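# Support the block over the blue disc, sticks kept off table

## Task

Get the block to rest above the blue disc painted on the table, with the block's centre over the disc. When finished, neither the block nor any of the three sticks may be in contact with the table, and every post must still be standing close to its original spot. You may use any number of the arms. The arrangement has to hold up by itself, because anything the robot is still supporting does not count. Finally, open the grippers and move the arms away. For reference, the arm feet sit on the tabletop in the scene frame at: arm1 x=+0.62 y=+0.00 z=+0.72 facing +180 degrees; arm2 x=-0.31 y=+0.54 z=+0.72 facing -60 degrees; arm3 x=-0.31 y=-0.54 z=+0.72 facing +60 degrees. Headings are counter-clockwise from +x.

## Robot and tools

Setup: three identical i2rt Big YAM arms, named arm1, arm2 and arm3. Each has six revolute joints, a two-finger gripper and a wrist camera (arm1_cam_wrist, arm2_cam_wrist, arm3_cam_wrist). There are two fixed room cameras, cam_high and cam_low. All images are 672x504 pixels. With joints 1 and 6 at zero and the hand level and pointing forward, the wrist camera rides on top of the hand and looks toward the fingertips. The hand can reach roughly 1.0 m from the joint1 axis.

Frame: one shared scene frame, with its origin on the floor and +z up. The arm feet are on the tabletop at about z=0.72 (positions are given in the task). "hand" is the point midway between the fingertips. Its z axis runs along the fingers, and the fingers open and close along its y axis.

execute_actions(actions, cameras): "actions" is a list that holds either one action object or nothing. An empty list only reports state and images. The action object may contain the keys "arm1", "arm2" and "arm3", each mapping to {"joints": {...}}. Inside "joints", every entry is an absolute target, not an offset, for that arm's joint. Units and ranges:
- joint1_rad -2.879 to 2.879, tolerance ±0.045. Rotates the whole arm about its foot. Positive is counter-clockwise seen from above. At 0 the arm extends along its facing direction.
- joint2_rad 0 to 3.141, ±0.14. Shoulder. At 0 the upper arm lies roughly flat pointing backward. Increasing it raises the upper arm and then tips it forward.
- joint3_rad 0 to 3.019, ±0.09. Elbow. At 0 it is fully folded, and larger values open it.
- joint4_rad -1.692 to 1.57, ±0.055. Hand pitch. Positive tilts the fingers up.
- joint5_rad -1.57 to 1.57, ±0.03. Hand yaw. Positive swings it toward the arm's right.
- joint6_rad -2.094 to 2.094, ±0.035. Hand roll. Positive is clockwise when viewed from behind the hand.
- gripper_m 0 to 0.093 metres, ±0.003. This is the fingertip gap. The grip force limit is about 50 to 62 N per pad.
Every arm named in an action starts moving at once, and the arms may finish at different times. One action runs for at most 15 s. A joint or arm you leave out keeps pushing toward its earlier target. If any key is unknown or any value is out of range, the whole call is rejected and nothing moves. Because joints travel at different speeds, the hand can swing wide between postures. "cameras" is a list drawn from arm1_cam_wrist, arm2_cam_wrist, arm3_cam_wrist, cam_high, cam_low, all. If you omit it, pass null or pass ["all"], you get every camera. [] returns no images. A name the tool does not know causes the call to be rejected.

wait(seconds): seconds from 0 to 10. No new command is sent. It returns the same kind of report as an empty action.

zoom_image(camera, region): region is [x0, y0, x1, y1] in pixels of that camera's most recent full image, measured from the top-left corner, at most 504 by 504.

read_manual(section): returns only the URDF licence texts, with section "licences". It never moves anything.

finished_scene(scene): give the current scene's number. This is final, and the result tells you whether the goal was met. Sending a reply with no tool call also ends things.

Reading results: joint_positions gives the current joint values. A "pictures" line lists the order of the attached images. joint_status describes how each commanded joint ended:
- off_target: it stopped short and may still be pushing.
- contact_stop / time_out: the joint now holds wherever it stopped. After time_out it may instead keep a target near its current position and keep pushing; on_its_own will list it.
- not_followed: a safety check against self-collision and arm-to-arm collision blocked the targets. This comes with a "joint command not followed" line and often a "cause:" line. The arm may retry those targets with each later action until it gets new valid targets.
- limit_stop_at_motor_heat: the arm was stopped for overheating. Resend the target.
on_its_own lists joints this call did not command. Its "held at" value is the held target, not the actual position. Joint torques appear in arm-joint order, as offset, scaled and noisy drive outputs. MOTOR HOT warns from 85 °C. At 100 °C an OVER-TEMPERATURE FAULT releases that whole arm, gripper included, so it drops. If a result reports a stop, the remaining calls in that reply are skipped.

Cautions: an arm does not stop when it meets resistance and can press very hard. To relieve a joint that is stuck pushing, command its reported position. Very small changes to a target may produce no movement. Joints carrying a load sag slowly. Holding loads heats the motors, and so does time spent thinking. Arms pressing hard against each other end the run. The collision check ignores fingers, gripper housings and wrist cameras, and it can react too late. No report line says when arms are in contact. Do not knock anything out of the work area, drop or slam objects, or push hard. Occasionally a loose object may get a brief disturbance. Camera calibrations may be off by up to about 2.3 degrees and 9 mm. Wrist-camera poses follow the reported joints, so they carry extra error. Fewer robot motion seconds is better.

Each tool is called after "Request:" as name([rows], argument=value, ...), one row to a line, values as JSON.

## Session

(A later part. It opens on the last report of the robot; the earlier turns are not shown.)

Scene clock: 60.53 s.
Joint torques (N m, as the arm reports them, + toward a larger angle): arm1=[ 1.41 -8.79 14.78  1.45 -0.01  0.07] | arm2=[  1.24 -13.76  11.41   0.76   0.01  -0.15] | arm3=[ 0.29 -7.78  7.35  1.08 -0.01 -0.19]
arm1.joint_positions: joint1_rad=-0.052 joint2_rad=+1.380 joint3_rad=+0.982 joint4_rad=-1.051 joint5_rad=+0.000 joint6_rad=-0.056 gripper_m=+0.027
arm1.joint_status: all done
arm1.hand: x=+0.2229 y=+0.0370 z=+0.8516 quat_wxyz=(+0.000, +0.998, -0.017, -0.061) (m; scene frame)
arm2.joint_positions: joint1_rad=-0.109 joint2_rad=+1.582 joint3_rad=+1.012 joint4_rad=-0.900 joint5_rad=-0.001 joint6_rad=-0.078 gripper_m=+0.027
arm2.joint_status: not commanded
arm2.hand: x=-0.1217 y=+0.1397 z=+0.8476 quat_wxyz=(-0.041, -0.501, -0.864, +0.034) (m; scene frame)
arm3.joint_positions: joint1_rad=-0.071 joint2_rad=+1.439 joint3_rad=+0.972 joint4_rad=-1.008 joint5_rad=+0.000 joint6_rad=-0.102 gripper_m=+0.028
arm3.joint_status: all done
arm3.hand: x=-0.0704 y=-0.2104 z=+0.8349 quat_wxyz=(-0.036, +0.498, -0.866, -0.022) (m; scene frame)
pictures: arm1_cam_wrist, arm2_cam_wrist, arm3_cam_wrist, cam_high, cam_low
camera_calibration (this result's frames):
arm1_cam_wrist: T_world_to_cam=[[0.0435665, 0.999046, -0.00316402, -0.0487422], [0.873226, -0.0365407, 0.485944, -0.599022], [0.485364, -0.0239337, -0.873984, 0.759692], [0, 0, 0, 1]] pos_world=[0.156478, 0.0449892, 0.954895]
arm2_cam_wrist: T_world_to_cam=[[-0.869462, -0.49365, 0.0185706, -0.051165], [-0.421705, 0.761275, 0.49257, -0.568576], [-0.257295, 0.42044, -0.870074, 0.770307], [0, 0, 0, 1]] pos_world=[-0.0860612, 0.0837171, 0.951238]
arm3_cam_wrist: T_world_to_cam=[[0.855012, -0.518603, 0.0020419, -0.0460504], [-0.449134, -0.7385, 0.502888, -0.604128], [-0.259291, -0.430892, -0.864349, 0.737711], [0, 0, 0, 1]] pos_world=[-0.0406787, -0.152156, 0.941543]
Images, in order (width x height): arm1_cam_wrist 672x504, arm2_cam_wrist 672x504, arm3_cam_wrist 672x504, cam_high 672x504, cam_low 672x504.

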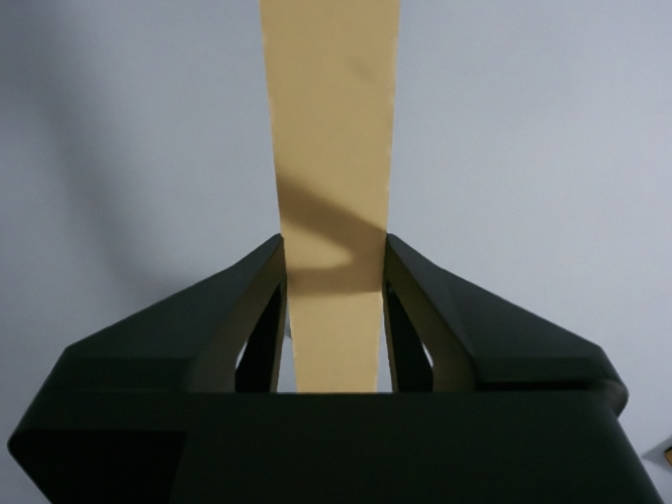

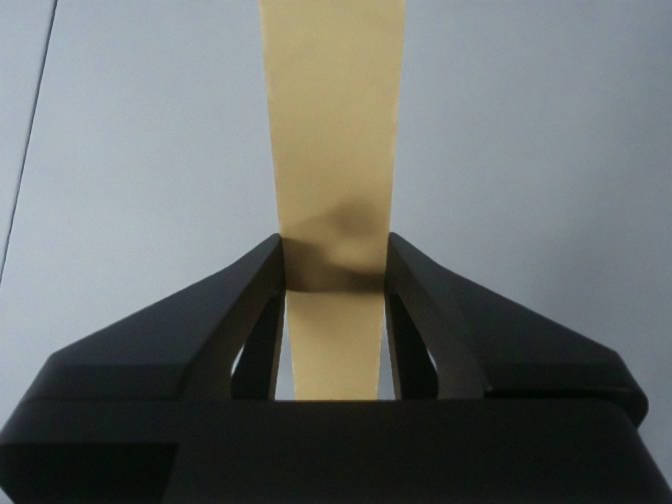

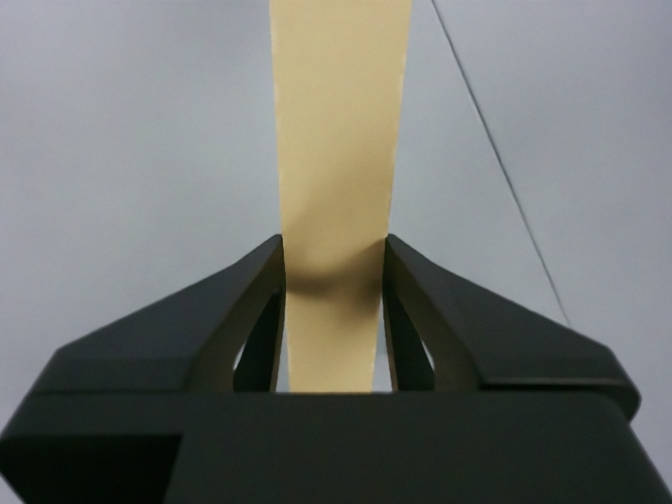

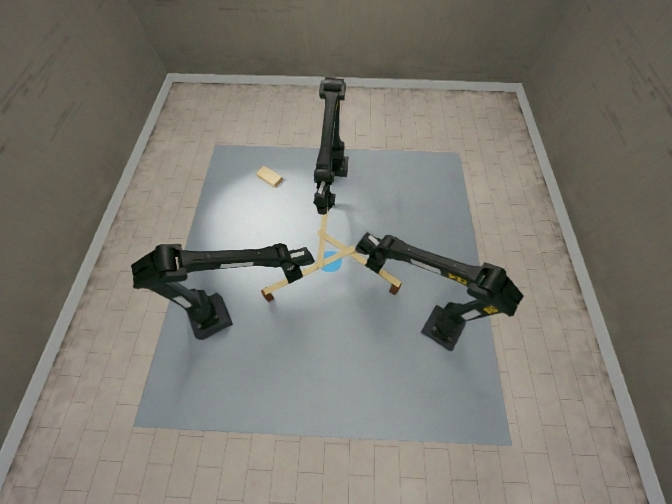

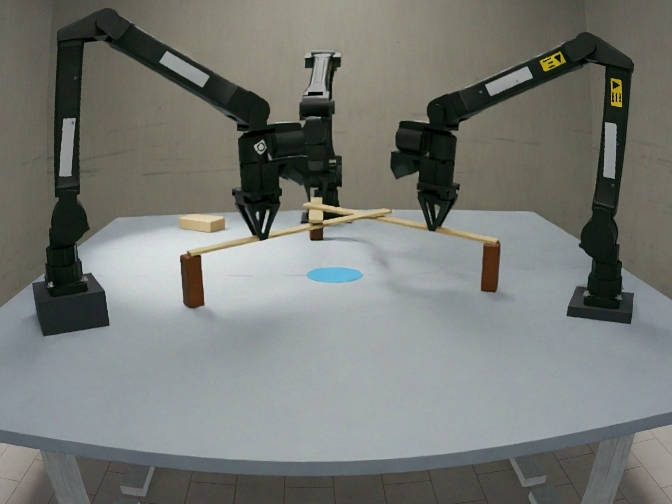

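Request:
execute_actions([
  {"arm1":{"joints":{"gripper_m":0.042}},"arm2":{"joints":{"gripper_m":0.042}},"arm3":{"joints":{"gripper_m":0.042}}},
])

Scene clock: 61.33 s.
Joint torques (N m, as the arm reports them, + toward a larger angle): arm1=[ 1.42 -8.94 14.74  1.29 -0.01  0.06] | arm2=[  0.88 -12.95  11.44   0.74  -0.04  -0.13] | arm3=[ 0.34 -7.66  7.29  1.05 -0.01 -0.18]
arm1.joint_positions: joint1_rad=-0.052 joint2_rad=+1.380 joint3_rad=+0.982 joint4_rad=-1.046 joint5_rad=+0.000 joint6_rad=-0.056 gripper_m=+0.042
arm1.joint_status: all done
arm1.hand: x=+0.2217 y=+0.0371 z=+0.8519 quat_wxyz=(+0.000, +0.998, -0.017, -0.063) (m; scene frame)
arm2.joint_positions: joint1_rad=-0.109 joint2_rad=+1.582 joint3_rad=+1.012 joint4_rad=-0.900 joint5_rad=-0.001 joint6_rad=-0.078 gripper_m=+0.042
arm2.joint_status: all done
arm2.hand: x=-0.1217 y=+0.1397 z=+0.8476 quat_wxyz=(-0.041, -0.501, -0.864, +0.034) (m; scene frame)
arm3.joint_positions: joint1_rad=-0.071 joint2_rad=+1.439 joint3_rad=+0.972 joint4_rad=-1.008 joint5_rad=+0.000 joint6_rad=-0.102 gripper_m=+0.042
arm3.joint_status: all done
arm3.hand: x=-0.0703 y=-0.2103 z=+0.8348 quat_wxyz=(-0.036, +0.498, -0.866, -0.022) (m; scene frame)
pictures: arm1_cam_wrist, arm2_cam_wrist, arm3_cam_wrist, cam_high, cam_low
camera_calibration (this result's frames):
arm1_cam_wrist: T_world_to_cam=[[0.0435912, 0.999045, -0.00295488, -0.0489809], [0.875431, -0.0367721, 0.481942, -0.595202], [0.481373, -0.0235952, -0.876198, 0.763258], [0, 0, 0, 1]] pos_world=[0.155781, 0.0450565, 0.955473]
arm2_cam_wrist: T_world_to_cam=[[-0.869462, -0.49365, 0.0185706, -0.051165], [-0.421705, 0.761275, 0.49257, -0.568576], [-0.257295, 0.42044, -0.870074, 0.770307], [0, 0, 0, 1]] pos_world=[-0.0860612, 0.0837171, 0.951238]
arm3_cam_wrist: T_world_to_cam=[[0.85501, -0.518608, 0.00207387, -0.0460909], [-0.44925, -0.738653, 0.502559, -0.60368], [-0.259099, -0.430625, -0.86454, 0.737915], [0, 0, 0, 1]] pos_world=[-0.0406019, -0.152048, 0.941438]
Images, in order (width x height): arm1_cam_wrist 672x504, arm2_cam_wrist 672x504, arm3_cam_wrist 672x504, cam_high 672x504, cam_low 672x504.

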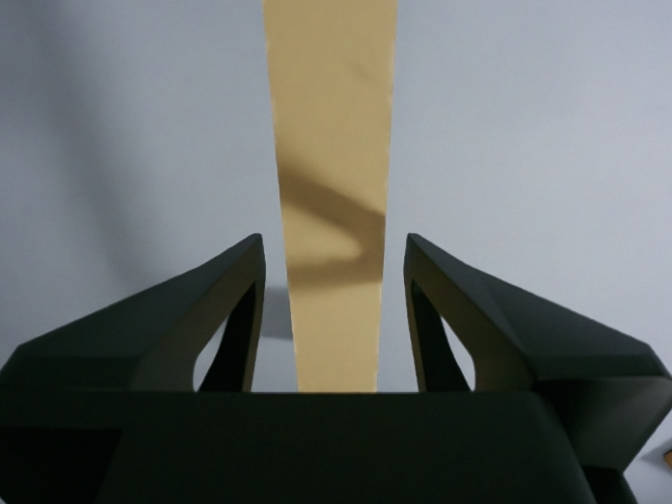

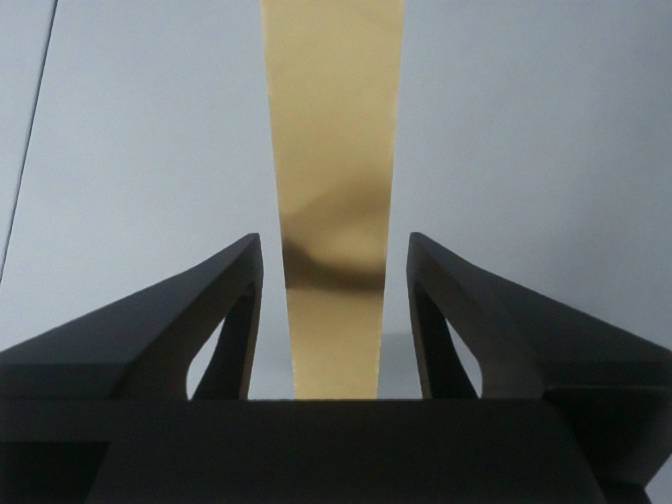

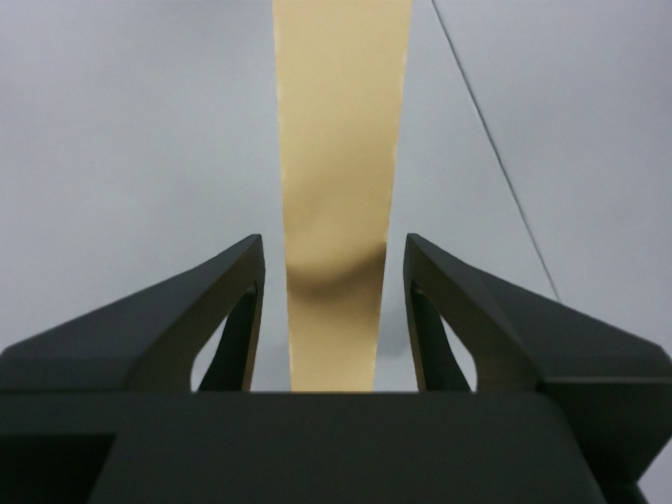

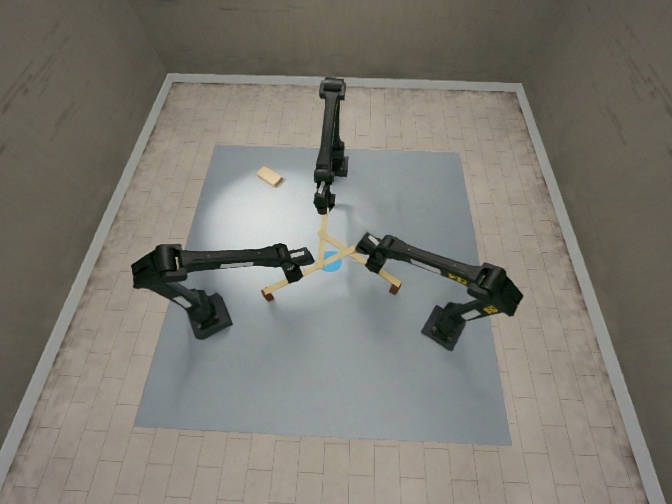

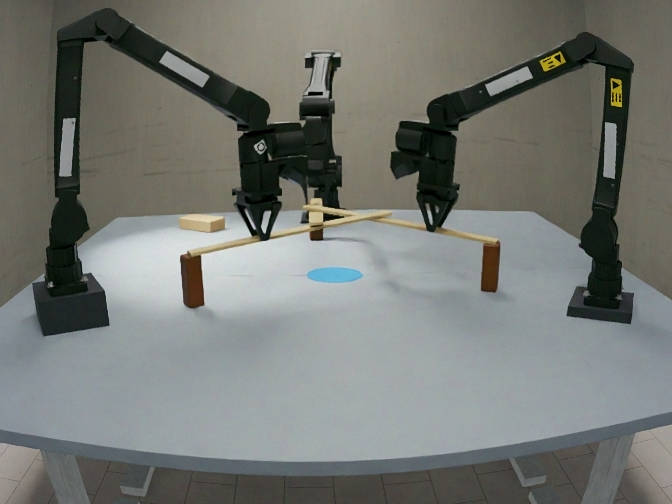

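Request:
execute_actions([
  {"arm1":{"joints":{"joint2_rad":1.2}},"arm2":{"joints":{"joint2_rad":1.4}},"arm3":{"joints":{"joint2_rad":1.26}}},
], cameras=["cam_high","cam_low"])

Scene clock: 63.80 s.
Joint torques (N m, as the arm reports them, + toward a larger angle): arm1=[ 1.42 -6.8  14.75  1.64 -0.01  0.07] | arm2=[  1.15 -11.44  11.94   1.17   0.01  -0.12] | arm3=[-0.02 -6.31  8.1   1.46  0.   -0.18]
arm1.joint_positions: joint1_rad=-0.052 joint2_rad=+1.183 joint3_rad=+0.993 joint4_rad=-1.046 joint5_rad=+0.000 joint6_rad=-0.056 gripper_m=+0.042
arm1.joint_status: all done
arm1.hand: x=+0.2241 y=+0.0376 z=+0.9309 quat_wxyz=(-0.008, +0.986, -0.017, -0.166) (m; scene frame)
arm2.joint_positions: joint1_rad=-0.109 joint2_rad=+1.391 joint3_rad=+1.018 joint4_rad=-0.899 joint5_rad=-0.001 joint6_rad=-0.078 gripper_m=+0.042
arm2.joint_status: all done
arm2.hand: x=-0.1173 y=+0.1322 z=+0.9314 quat_wxyz=(-0.122, -0.495, -0.855, +0.090) (m; scene frame)
arm3.joint_positions: joint1_rad=-0.071 joint2_rad=+1.252 joint3_rad=+0.972 joint4_rad=-1.008 joint5_rad=+0.000 joint6_rad=-0.102 gripper_m=+0.042
arm3.joint_status: all done
arm3.hand: x=-0.0696 y=-0.2106 z=+0.9067 quat_wxyz=(-0.122, +0.493, -0.859, -0.060) (m; scene frame)
pictures: cam_high, cam_low
Images, in order (width x height): cam_high 672x504, cam_low 672x504.

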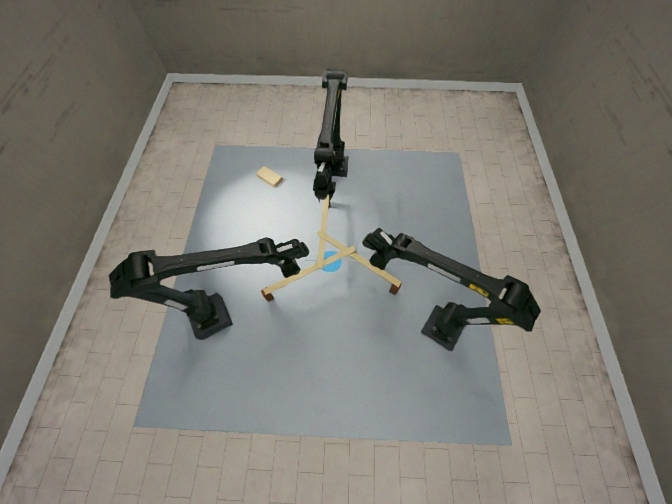

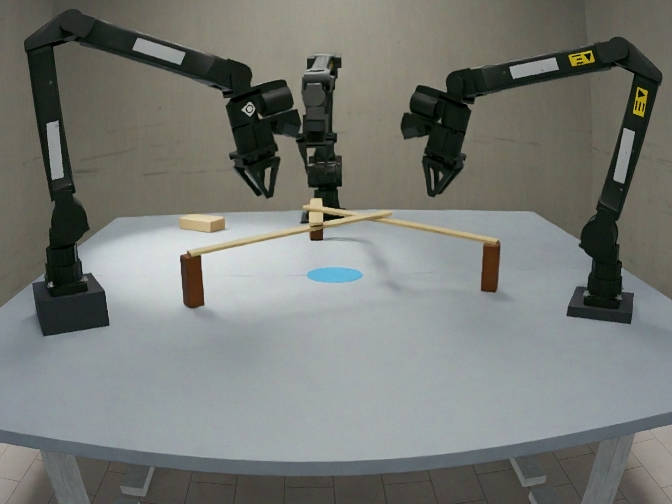

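Request:
execute_actions([
  {"arm1":{"joints":{"joint1_rad":-1.262,"joint2_rad":1.43,"joint3_rad":1.14,"joint4_rad":-1.257,"joint6_rad":0.916,"gripper_m":0.09}},"arm2":{"joints":{"joint2_rad":0.8}},"arm3":{"joints":{"joint2_rad":0.7}}},
], cameras=["arm1_cam_wrist","cam_high","cam_low"])

Scene clock: 67.37 s.
Joint torques (N m, as the arm reports them, + toward a larger angle): arm1=[  0.11 -11.29  12.86  -0.27   0.08   0.11] | arm2=[ 1.46 -3.33 13.5   1.95 -0.02 -0.15] | arm3=[ 0.16  0.89  8.71  2.17  0.01 -0.18]
arm1.joint_positions: joint1_rad=-1.260 joint2_rad=+1.438 joint3_rad=+1.113 joint4_rad=-1.243 joint5_rad=+0.000 joint6_rad=+0.905 gripper_m=+0.090
arm1.joint_status: all done
arm1.hand: x=+0.5118 y=+0.3882 z=+0.8723 quat_wxyz=(+0.002, +0.453, -0.892, +0.002) (m; scene frame)
arm2.joint_positions: joint1_rad=-0.109 joint2_rad=+0.795 joint3_rad=+1.018 joint4_rad=-0.899 joint5_rad=-0.001 joint6_rad=-0.078 gripper_m=+0.042
arm2.joint_status: all done
arm2.hand: x=-0.1497 y=+0.2062 z=+1.1687 quat_wxyz=(-0.356, -0.450, -0.780, +0.250) (m; scene frame)
arm3.joint_positions: joint1_rad=-0.071 joint2_rad=+0.688 joint3_rad=+0.972 joint4_rad=-1.008 joint5_rad=+0.000 joint6_rad=-0.102 gripper_m=+0.042
arm3.joint_status: all done
arm3.hand: x=-0.1135 y=-0.2748 z=+1.1052 quat_wxyz=(-0.368, +0.454, -0.793, -0.170) (m; scene frame)
pictures: arm1_cam_wrist, cam_high, cam_low
camera_calibration (this result's frames):
arm1_cam_wrist: T_world_to_cam=[[0.801397, -0.598128, 0.00228599, -0.184675], [-0.482731, -0.644517, 0.592932, -0.0118138], [-0.353176, -0.476278, -0.805249, 1.19078], [0, 0, 0, 1]] pos_world=[0.562851, 0.44907, 0.966304]
Images, in order (width x height): arm1_cam_wrist 672x504, cam_high 672x504, cam_low 672x504.

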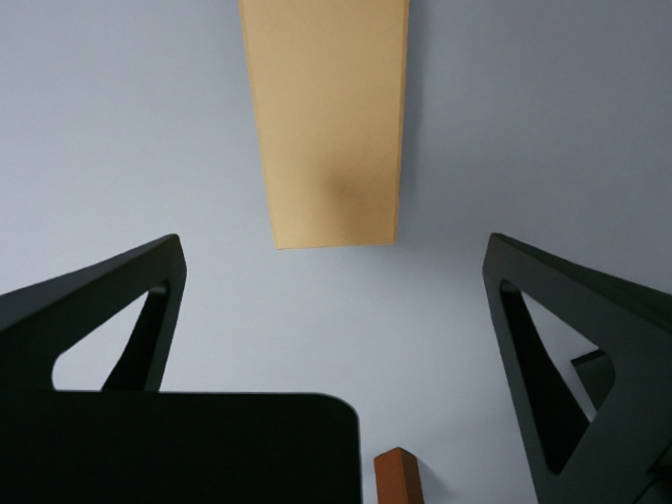

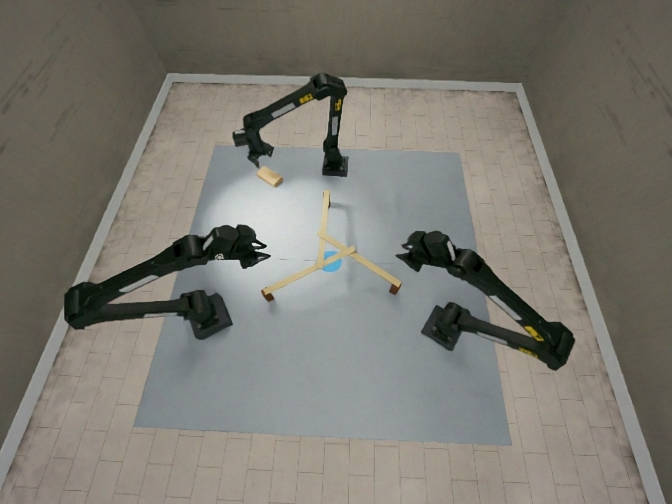

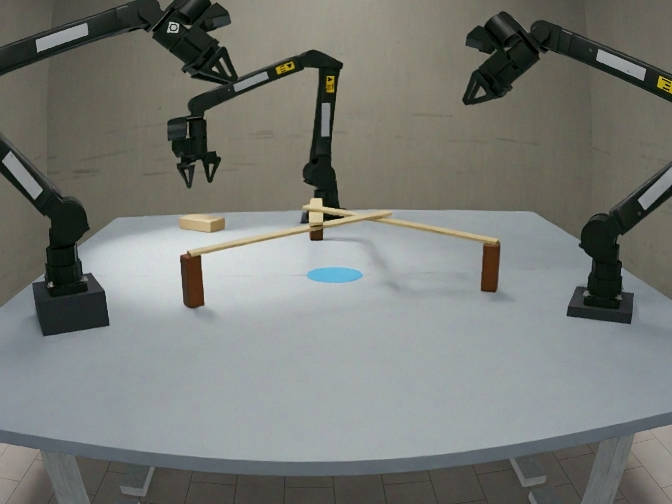

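Request:
execute_actions([
  {"arm1":{"joints":{"joint2_rad":1.51,"joint3_rad":0.932,"joint4_rad":-0.88,"joint6_rad":0.855}}},
], cameras=["arm1_cam_wrist","cam_low"])

Scene clock: 70.57 s.
Joint torques (N m, as the arm reports them, + toward a larger angle): arm1=[  0.09 -10.92   9.34   1.16   0.07  -0.13] | arm2=[ 1.06 -3.02 13.34  1.92 -0.01 -0.16] | arm3=[ 0.36  0.56  8.7   2.14  0.02 -0.17]
arm1.joint_positions: joint1_rad=-1.260 joint2_rad=+1.511 joint3_rad=+0.929 joint4_rad=-0.897 joint5_rad=+0.000 joint6_rad=+0.866 gripper_m=+0.090
arm1.joint_status: all done
arm1.hand: x=+0.5099 y=+0.3943 z=+0.7834 quat_wxyz=(-0.008, +0.470, -0.882, -0.042) (m; scene frame)
arm2.joint_positions: joint1_rad=-0.109 joint2_rad=+0.795 joint3_rad=+1.018 joint4_rad=-0.899 joint5_rad=-0.001 joint6_rad=-0.078 gripper_m=+0.042
arm2.joint_status: not commanded
arm2.hand: x=-0.1497 y=+0.2062 z=+1.1687 quat_wxyz=(-0.356, -0.450, -0.780, +0.250) (m; scene frame)
arm3.joint_positions: joint1_rad=-0.071 joint2_rad=+0.688 joint3_rad=+0.972 joint4_rad=-1.008 joint5_rad=+0.000 joint6_rad=-0.102 gripper_m=+0.042
arm3.joint_status: not commanded
arm3.hand: x=-0.1135 y=-0.2748 z=+1.1052 quat_wxyz=(-0.368, +0.454, -0.793, -0.170) (m; scene frame)
pictures: arm1_cam_wrist, cam_low
camera_calibration (this result's frames):
arm1_cam_wrist: T_world_to_cam=[[0.823575, -0.563242, -0.066956, -0.150142], [-0.442959, -0.712402, 0.544308, 0.0884503], [-0.354277, -0.41862, -0.836209, 1.12345], [0, 0, 0, 1]] pos_world=[0.560846, 0.448745, 0.881243]
Images, in order (width x height): arm1_cam_wrist 672x504, cam_low 672x504.

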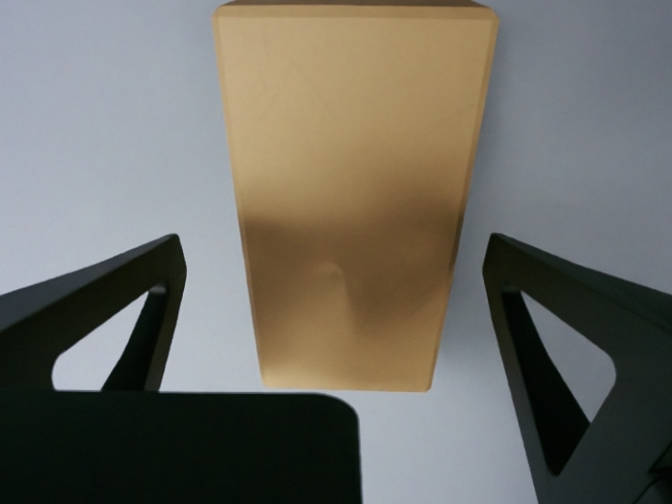

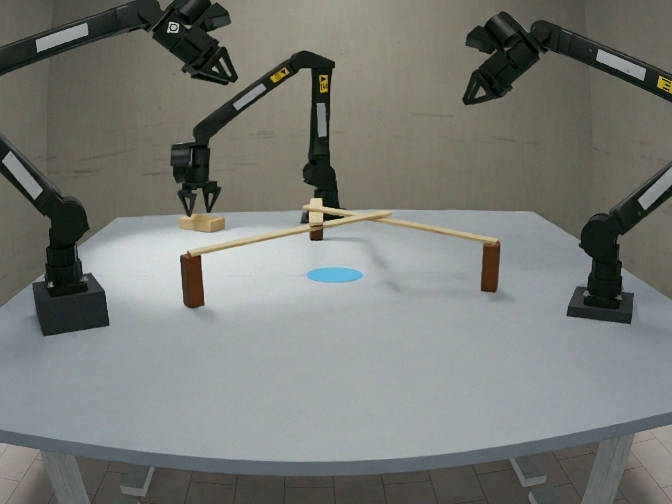

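Request:
execute_actions([
  {"arm1":{"joints":{"joint2_rad":1.607}}},
], cameras=["arm1_cam_wrist","cam_low"])

Scene clock: 72.80 s.
Joint torques (N m, as the arm reports them, + toward a larger angle): arm1=[  0.08 -11.29   8.58   0.94   0.07  -0.12] | arm2=[ 1.09 -3.4  13.4   1.95 -0.04 -0.16] | arm3=[ 0.38  0.68  8.65  2.09  0.02 -0.18]
arm1.joint_positions: joint1_rad=-1.260 joint2_rad=+1.602 joint3_rad=+0.929 joint4_rad=-0.894 joint5_rad=+0.000 joint6_rad=+0.865 gripper_m=+0.090
arm1.joint_status: all done
arm1.hand: x=+0.5120 y=+0.3866 z=+0.7485 quat_wxyz=(+0.002, +0.470, -0.882, +0.002) (m; scene frame)
arm2.joint_positions: joint1_rad=-0.109 joint2_rad=+0.795 joint3_rad=+1.018 joint4_rad=-0.899 joint5_rad=-0.001 joint6_rad=-0.078 gripper_m=+0.042
arm2.joint_status: not commanded
arm2.hand: x=-0.1497 y=+0.2062 z=+1.1687 quat_wxyz=(-0.356, -0.450, -0.780, +0.250) (m; scene frame)
arm3.joint_positions: joint1_rad=-0.071 joint2_rad=+0.688 joint3_rad=+0.972 joint4_rad=-1.008 joint5_rad=+0.000 joint6_rad=-0.102 gripper_m=+0.042
arm3.joint_status: not commanded
arm3.hand: x=-0.1135 y=-0.2748 z=+1.1052 quat_wxyz=(-0.368, +0.454, -0.793, -0.170) (m; scene frame)
pictures: arm1_cam_wrist, cam_low
camera_calibration (this result's frames):
arm1_cam_wrist: T_world_to_cam=[[0.824705, -0.565562, 0.00119878, -0.209182], [-0.456219, -0.664006, 0.592419, 0.0549541], [-0.334254, -0.489118, -0.805629, 1.08593], [0, 0, 0, 1]] pos_world=[0.560562, 0.449335, 0.842555]
Images, in order (width x height): arm1_cam_wrist 672x504, cam_low 672x504.

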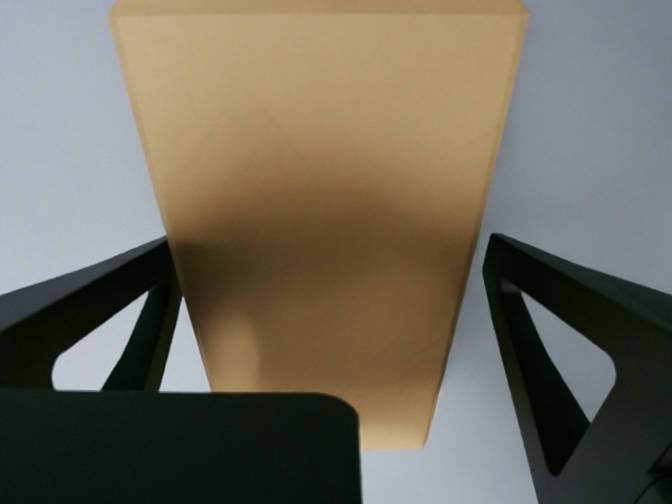

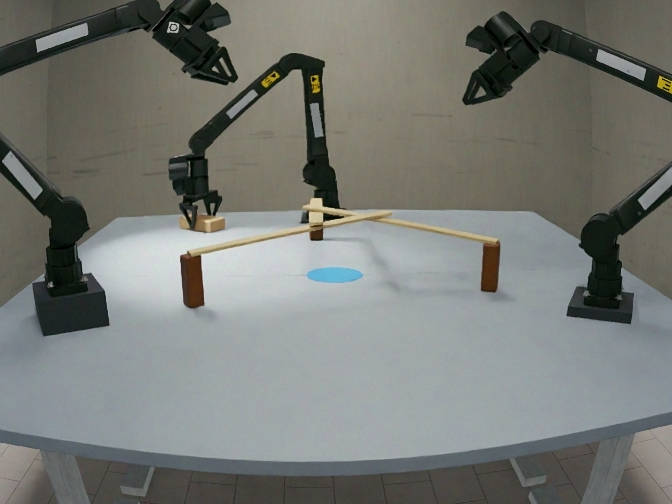

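Request:
execute_actions([
  {"arm1":{"joints":{"gripper_m":0.05}}},
], cameras=["arm1_cam_wrist"])

Scene clock: 73.50 s.
Joint torques (N m, as the arm reports them, + toward a larger angle): arm1=[  0.02 -11.16   8.58   0.82   0.07  -0.11] | arm2=[ 1.14 -3.6  13.49  1.93 -0.02 -0.15] | arm3=[ 0.42  0.86  8.75  2.11  0.02 -0.17]
arm1.joint_positions: joint1_rad=-1.260 joint2_rad=+1.602 joint3_rad=+0.929 joint4_rad=-0.892 joint5_rad=+0.000 joint6_rad=+0.864 gripper_m=+0.070
arm1.joint_status: gripper_m off_target (ended at +0.070, target +0.050)
arm1.hand: x=+0.5118 y=+0.3871 z=+0.7485 quat_wxyz=(+0.001, +0.471, -0.882, +0.001) (m; scene frame)
arm2.joint_positions: joint1_rad=-0.109 joint2_rad=+0.795 joint3_rad=+1.018 joint4_rad=-0.899 joint5_rad=-0.001 joint6_rad=-0.078 gripper_m=+0.042
arm2.joint_status: not commanded
arm2.hand: x=-0.1497 y=+0.2062 z=+1.1687 quat_wxyz=(-0.356, -0.450, -0.780, +0.250) (m; scene frame)
arm3.joint_positions: joint1_rad=-0.071 joint2_rad=+0.688 joint3_rad=+0.972 joint4_rad=-1.008 joint5_rad=+0.000 joint6_rad=-0.102 gripper_m=+0.042
arm3.joint_status: not commanded
arm3.hand: x=-0.1135 y=-0.2748 z=+1.1052 quat_wxyz=(-0.368, +0.454, -0.793, -0.170) (m; scene frame)
pictures: arm1_cam_wrist
camera_calibration (this result's frames):
arm1_cam_wrist: T_world_to_cam=[[0.825134, -0.564937, -0.000267555, -0.208186], [-0.455408, -0.665439, 0.591434, 0.0560743], [-0.334301, -0.487891, -0.806353, 1.0862], [0, 0, 0, 1]] pos_world=[0.560437, 0.44965, 0.842643]
Images, in order (width x height): arm1_cam_wrist 672x504.

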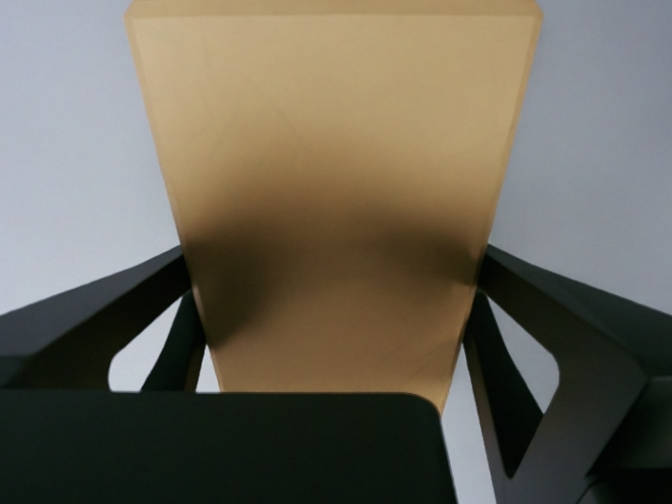

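Request:
execute_actions([
  {"arm1":{"joints":{"joint1_rad":0.045,"joint3_rad":2.045,"joint4_rad":-1.58,"joint6_rad":0.535}},"arm2":{"joints":{"joint2_rad":0.4}},"arm3":{"joints":{"joint2_rad":0.35}}},
], cameras=["arm1_cam_wrist","cam_high","cam_low"])

Scene clock: 78.27 s.
Joint torques (N m, as the arm reports them, + toward a larger angle): arm1=[  0.27 -14.96  16.2    0.56   0.12  -0.13] | arm2=[ 1.29  2.47 11.73  2.4   0.   -0.12] | arm3=[ 0.35  5.94  7.76  2.29  0.03 -0.18]
arm1.joint_positions: joint1_rad=+0.047 joint2_rad=+1.615 joint3_rad=+1.993 joint4_rad=-1.567 joint5_rad=-0.002 joint6_rad=+0.544 gripper_m=+0.070
arm1.joint_status: all done
arm1.hand: x=+0.0671 y=-0.0019 z=+1.1474 quat_wxyz=(+0.057, +0.947, -0.259, -0.181) (m; scene frame)
arm2.joint_positions: joint1_rad=-0.109 joint2_rad=+0.398 joint3_rad=+1.022 joint4_rad=-0.899 joint5_rad=-0.001 joint6_rad=-0.078 gripper_m=+0.042
arm2.joint_status: all done
arm2.hand: x=-0.2019 y=+0.3190 z=+1.2852 quat_wxyz=(-0.497, -0.397, -0.690, +0.346) (m; scene frame)
arm3.joint_positions: joint1_rad=-0.071 joint2_rad=+0.334 joint3_rad=+0.972 joint4_rad=-1.008 joint5_rad=+0.000 joint6_rad=-0.102 gripper_m=+0.042
arm3.joint_status: all done
arm3.hand: x=-0.1715 y=-0.3563 z=+1.1962 quat_wxyz=(-0.510, +0.410, -0.720, -0.233) (m; scene frame)
pictures: arm1_cam_wrist, cam_high, cam_low
camera_calibration (this result's frames):
arm1_cam_wrist: T_world_to_cam=[[0.478334, 0.853868, -0.205197, 0.200243], [0.862193, -0.412249, 0.294404, -0.388272], [0.16679, -0.317743, -0.933392, 1.18189], [0, 0, 0, 1]] pos_world=[0.0418565, 0.0444896, 1.25856]
Images, in order (width x height): arm1_cam_wrist 672x504, cam_high 672x504, cam_low 672x504.

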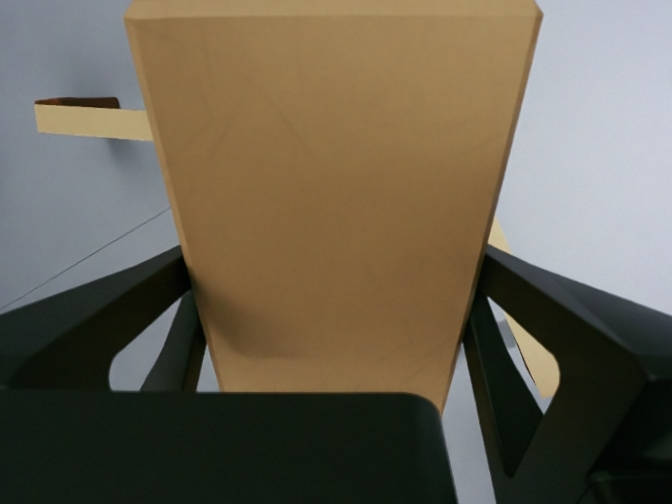

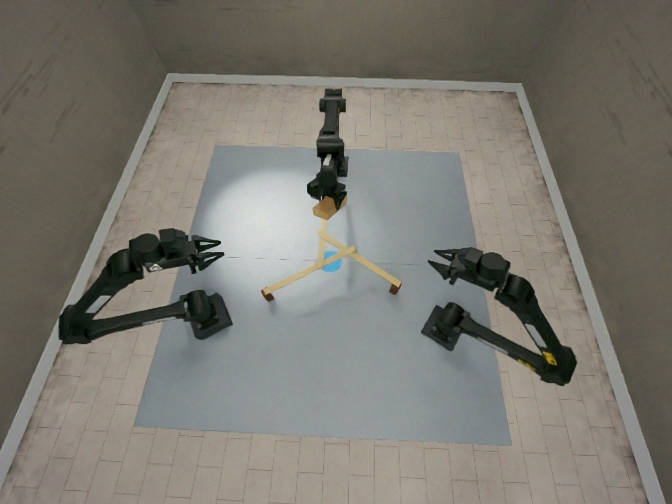

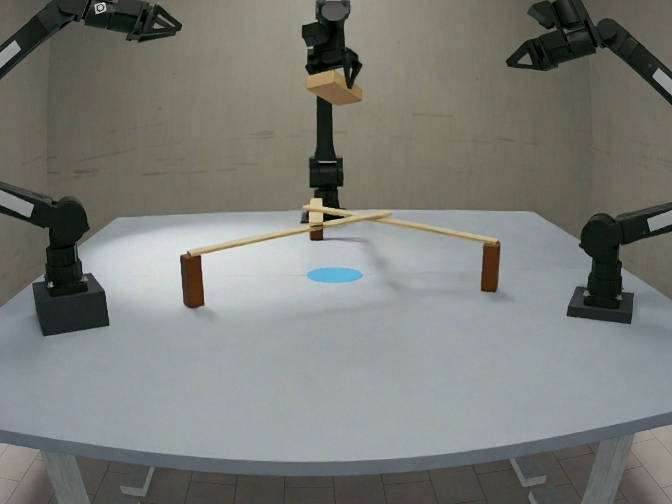

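Request:
execute_actions([
  {"arm1":{"joints":{"joint2_rad":1.95,"joint3_rad":1.95,"joint4_rad":-1.475}}},
], cameras=["arm1_cam_wrist","cam_high","cam_low"])

Scene clock: 80.47 s.
Joint torques (N m, as the arm reports them, + toward a larger angle): arm1=[  0.28 -19.01  13.21   0.88   0.08  -0.11] | arm2=[ 1.04  2.78 11.87  2.21 -0.02 -0.15] | arm3=[ 0.26  5.76  7.63  2.34  0.   -0.17]
arm1.joint_positions: joint1_rad=+0.047 joint2_rad=+1.950 joint3_rad=+1.928 joint4_rad=-1.485 joint5_rad=-0.001 joint6_rad=+0.544 gripper_m=+0.070
arm1.joint_status: all done
arm1.hand: x=-0.0025 y=-0.0042 z=+0.9324 quat_wxyz=(+0.013, +0.964, -0.264, -0.030) (m; scene frame)
arm2.joint_positions: joint1_rad=-0.109 joint2_rad=+0.398 joint3_rad=+1.022 joint4_rad=-0.899 joint5_rad=-0.001 joint6_rad=-0.078 gripper_m=+0.042
arm2.joint_status: not commanded
arm2.hand: x=-0.2019 y=+0.3190 z=+1.2852 quat_wxyz=(-0.497, -0.397, -0.690, +0.346) (m; scene frame)
arm3.joint_positions: joint1_rad=-0.071 joint2_rad=+0.334 joint3_rad=+0.972 joint4_rad=-1.008 joint5_rad=+0.000 joint6_rad=-0.102 gripper_m=+0.042
arm3.joint_status: not commanded
arm3.hand: x=-0.1715 y=-0.3563 z=+1.1962 quat_wxyz=(-0.510, +0.410, -0.720, -0.233) (m; scene frame)
pictures: arm1_cam_wrist, cam_high, cam_low
camera_calibration (this result's frames):
arm1_cam_wrist: T_world_to_cam=[[0.515875, 0.855622, -0.0422329, 0.039534], [0.728326, -0.412103, 0.54746, -0.502212], [0.451015, -0.31318, -0.835766, 0.901758], [0, 0, 0, 1]] pos_world=[-0.0613262, 0.0416234, 1.03027]
Images, in order (width x height): arm1_cam_wrist 672x504, cam_high 672x504, cam_low 672x504.

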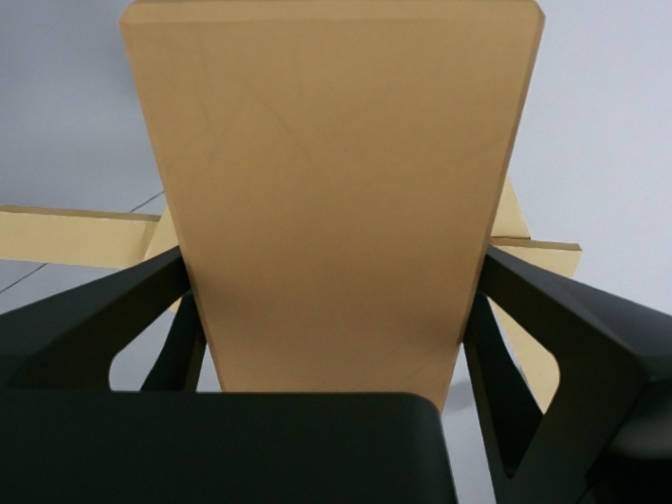

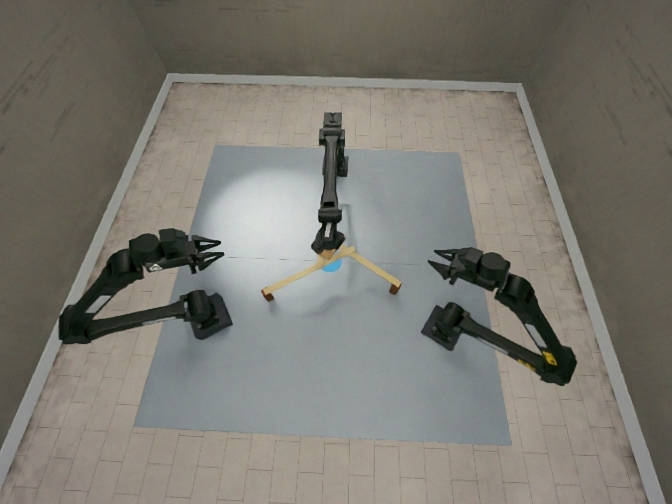

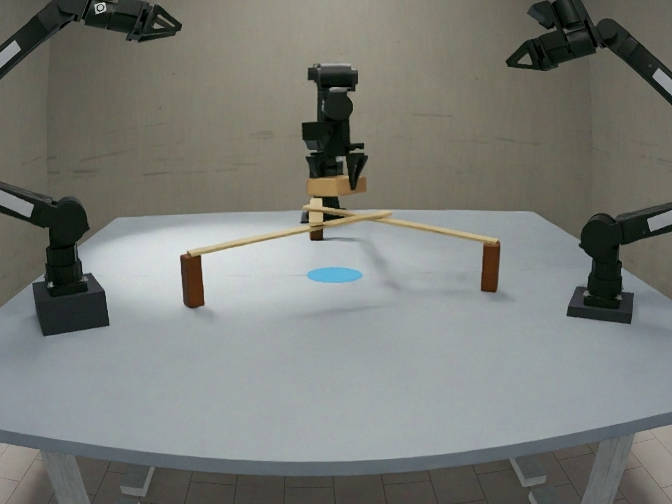

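Request:
zoom_image(camera="cam_low", region=[270, 140, 420, 290])

Request:
zoom_image(camera="arm1_cam_wrist", region=[0, 150, 250, 350])

Request:
zoom_image(camera="arm1_cam_wrist", region=[430, 130, 672, 430])

Region (270, 140, 420, 290) of cam_low's 672x504 image, scaled by 3.360, with more detail than that image has.

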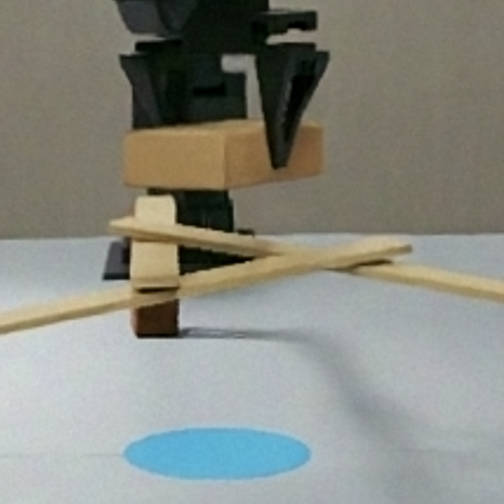

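Region (0, 150, 250, 350) of arm1_cam_wrist's 672x504 image, scaled by 2.016, with more detail than that image has; it fills the top 403 rows of this view, and the rest is white.

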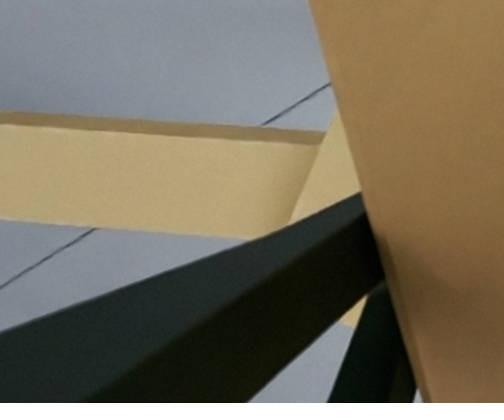

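Region (430, 130, 672, 430) of arm1_cam_wrist's 672x504 image, scaled by 1.680, with more detail than that image has; it fills the left 407 columns of this view, and the rest is white.

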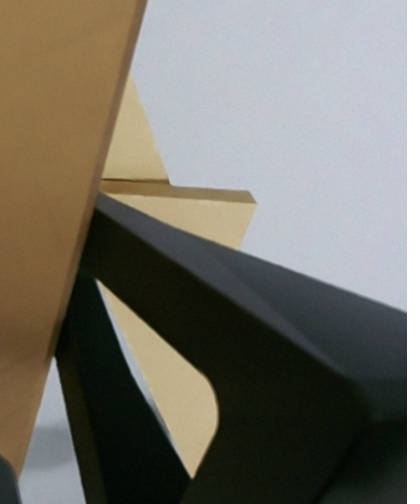

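Request:
zoom_image(camera="cam_low", region=[295, 170, 400, 245])

Region (295, 170, 400, 245) of cam_low's 672x504 image, scaled by 4.800, with more detail than that image has; it fills the top 360 rows of this view, and the rest is white.

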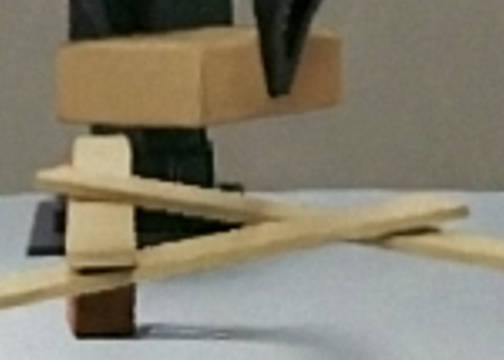

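Request:
execute_actions([
  {"arm1":{"joints":{"joint2_rad":2.016}}},
], cameras=["arm1_cam_wrist","cam_high","cam_low"])

Scene clock: 84.77 s.
Joint torques (N m, as the arm reports them, + toward a larger angle): arm1=[  0.24 -19.81  12.95   0.76   0.08  -0.11] | arm2=[ 1.43  2.89 11.82  2.14 -0.02 -0.15] | arm3=[ 0.26  6.09  7.71  2.33  0.01 -0.17]
arm1.joint_positions: joint1_rad=+0.047 joint2_rad=+2.014 joint3_rad=+1.928 joint4_rad=-1.485 joint5_rad=-0.001 joint6_rad=+0.544 gripper_m=+0.070
arm1.joint_status: all done
arm1.hand: x=-0.0060 y=-0.0046 z=+0.8935 quat_wxyz=(+0.005, +0.965, -0.264, +0.001) (m; scene frame)
arm2.joint_positions: joint1_rad=-0.109 joint2_rad=+0.398 joint3_rad=+1.022 joint4_rad=-0.899 joint5_rad=-0.001 joint6_rad=-0.078 gripper_m=+0.042
arm2.joint_status: not commanded
arm2.hand: x=-0.2019 y=+0.3190 z=+1.2852 quat_wxyz=(-0.497, -0.397, -0.690, +0.346) (m; scene frame)
arm3.joint_positions: joint1_rad=-0.071 joint2_rad=+0.334 joint3_rad=+0.972 joint4_rad=-1.008 joint5_rad=+0.000 joint6_rad=-0.102 gripper_m=+0.042
arm3.joint_status: not commanded
arm3.hand: x=-0.1715 y=-0.3563 z=+1.1962 quat_wxyz=(-0.510, +0.410, -0.720, -0.233) (m; scene frame)
pictures: arm1_cam_wrist, cam_high, cam_low
camera_calibration (this result's frames):
arm1_cam_wrist: T_world_to_cam=[[0.517039, 0.855921, -0.00838279, 0.00975358], [0.69178, -0.412078, 0.592986, -0.519469], [0.504094, -0.312396, -0.805169, 0.843721], [0, 0, 0, 1]] pos_world=[-0.071, 0.0411649, 0.987458]
Images, in order (width x height): arm1_cam_wrist 672x504, cam_high 672x504, cam_low 672x504.

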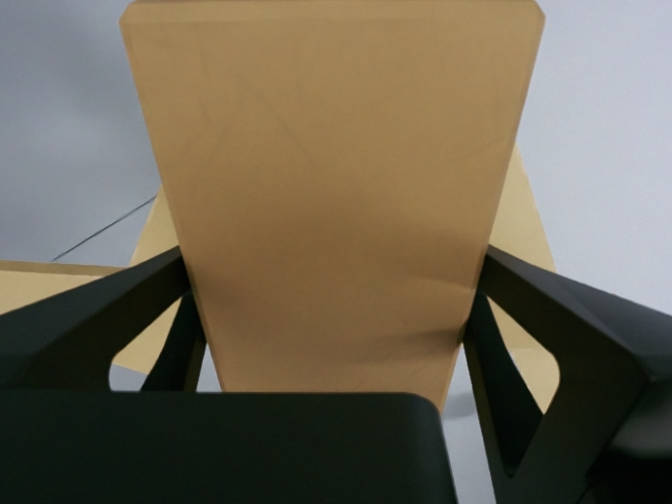

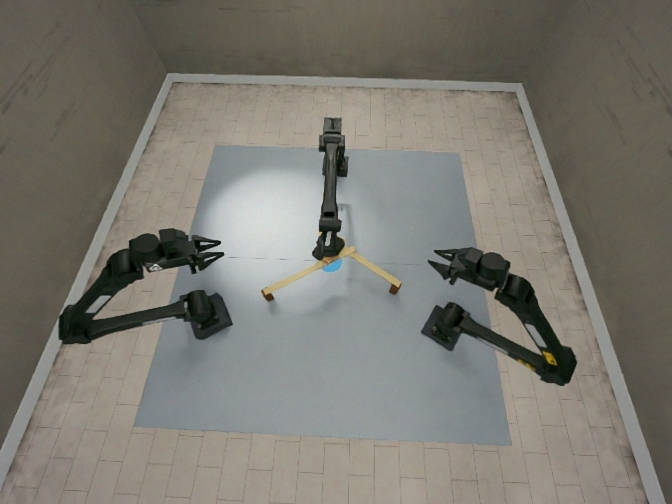

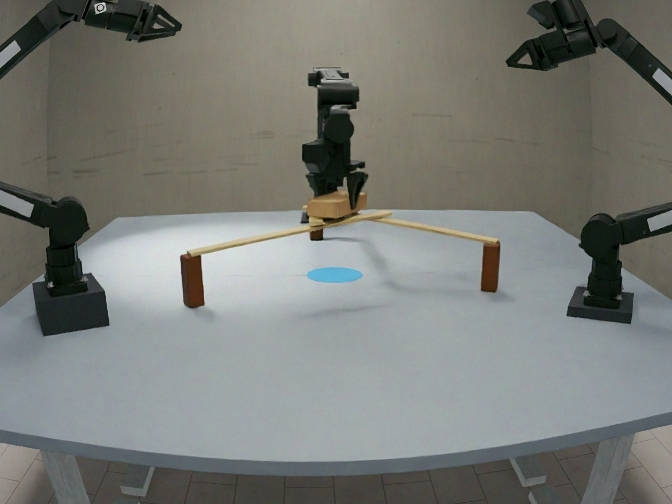

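Request:
zoom_image(camera="cam_low", region=[295, 170, 400, 245])

Region (295, 170, 400, 245) of cam_low's 672x504 image, scaled by 4.800, with more detail than that image has; it fills the top 360 rows of this view, and the rest is white.

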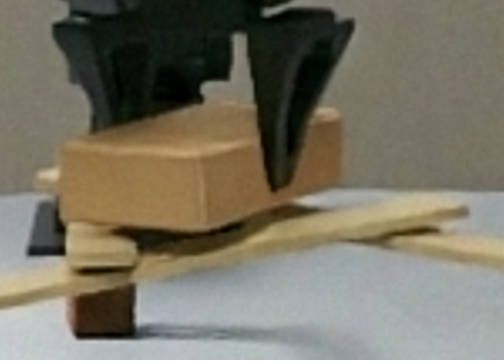

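Request:
execute_actions([
  {"arm1":{"joints":{"joint2_rad":2.025}}},
], cameras=["arm1_cam_wrist","cam_low"])

Request:
zoom_image(camera="cam_low", region=[295, 170, 400, 245])

Scene clock: 85.57 s.
Joint torques (N m, as the arm reports them, + toward a larger angle): arm1=[  0.28 -19.05  13.02   0.76   0.08  -0.11] | arm2=[ 0.87  2.4  11.87  2.19 -0.01 -0.16] | arm3=[ 0.32  5.91  7.66  2.32  0.01 -0.17]
arm1.joint_positions: joint1_rad=+0.047 joint2_rad=+2.014 joint3_rad=+1.928 joint4_rad=-1.485 joint5_rad=-0.001 joint6_rad=+0.544 gripper_m=+0.070
arm1.joint_status: all done
arm1.hand: x=-0.0060 y=-0.0046 z=+0.8935 quat_wxyz=(+0.005, +0.965, -0.264, +0.001) (m; scene frame)
arm2.joint_positions: joint1_rad=-0.109 joint2_rad=+0.398 joint3_rad=+1.022 joint4_rad=-0.899 joint5_rad=-0.001 joint6_rad=-0.078 gripper_m=+0.042
arm2.joint_status: not commanded
arm2.hand: x=-0.2019 y=+0.3190 z=+1.2852 quat_wxyz=(-0.497, -0.397, -0.690, +0.346) (m; scene frame)
arm3.joint_positions: joint1_rad=-0.071 joint2_rad=+0.334 joint3_rad=+0.972 joint4_rad=-1.008 joint5_rad=+0.000 joint6_rad=-0.102 gripper_m=+0.042
arm3.joint_status: not commanded
arm3.hand: x=-0.1715 y=-0.3563 z=+1.1962 quat_wxyz=(-0.510, +0.410, -0.720, -0.233) (m; scene frame)
pictures: arm1_cam_wrist, cam_low
camera_calibration (this result's frames):
arm1_cam_wrist: T_world_to_cam=[[0.517039, 0.855921, -0.00838279, 0.00975358], [0.69178, -0.412078, 0.592986, -0.519469], [0.504094, -0.312396, -0.805169, 0.843721], [0, 0, 0, 1]] pos_world=[-0.071, 0.0411649, 0.987458]
Images, in order (width x height): arm1_cam_wrist 672x504, cam_low 672x504.

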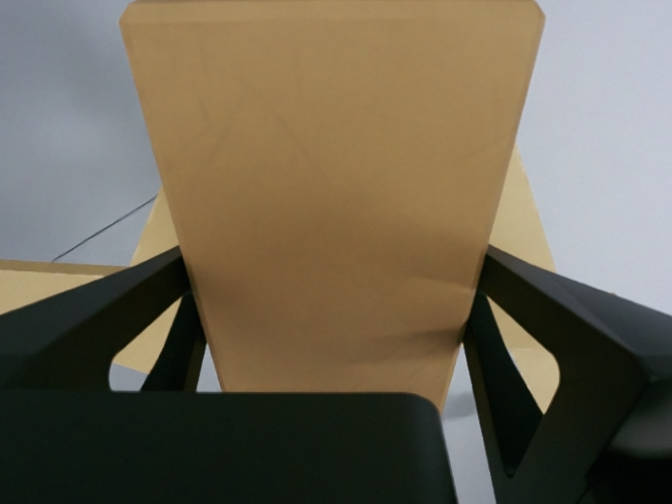

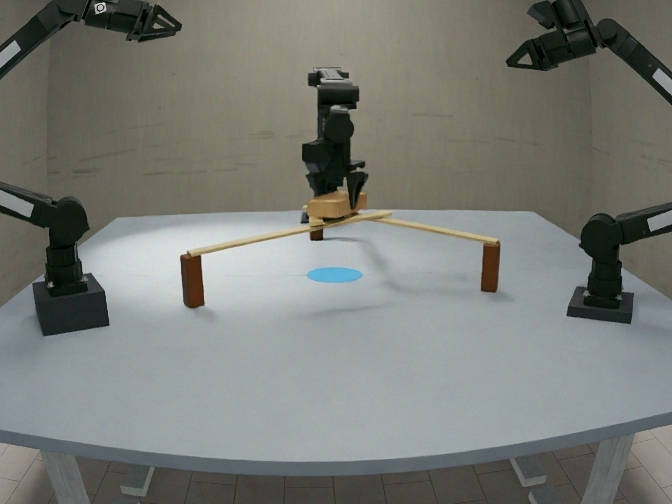

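Region (295, 170, 400, 245) of cam_low's 672x504 image, scaled by 4.800, with more detail than that image has; it fills the top 360 rows of this view, and the rest is white.

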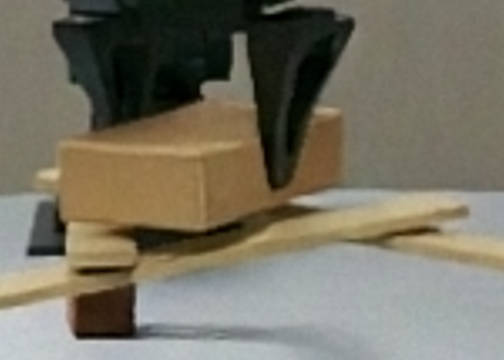

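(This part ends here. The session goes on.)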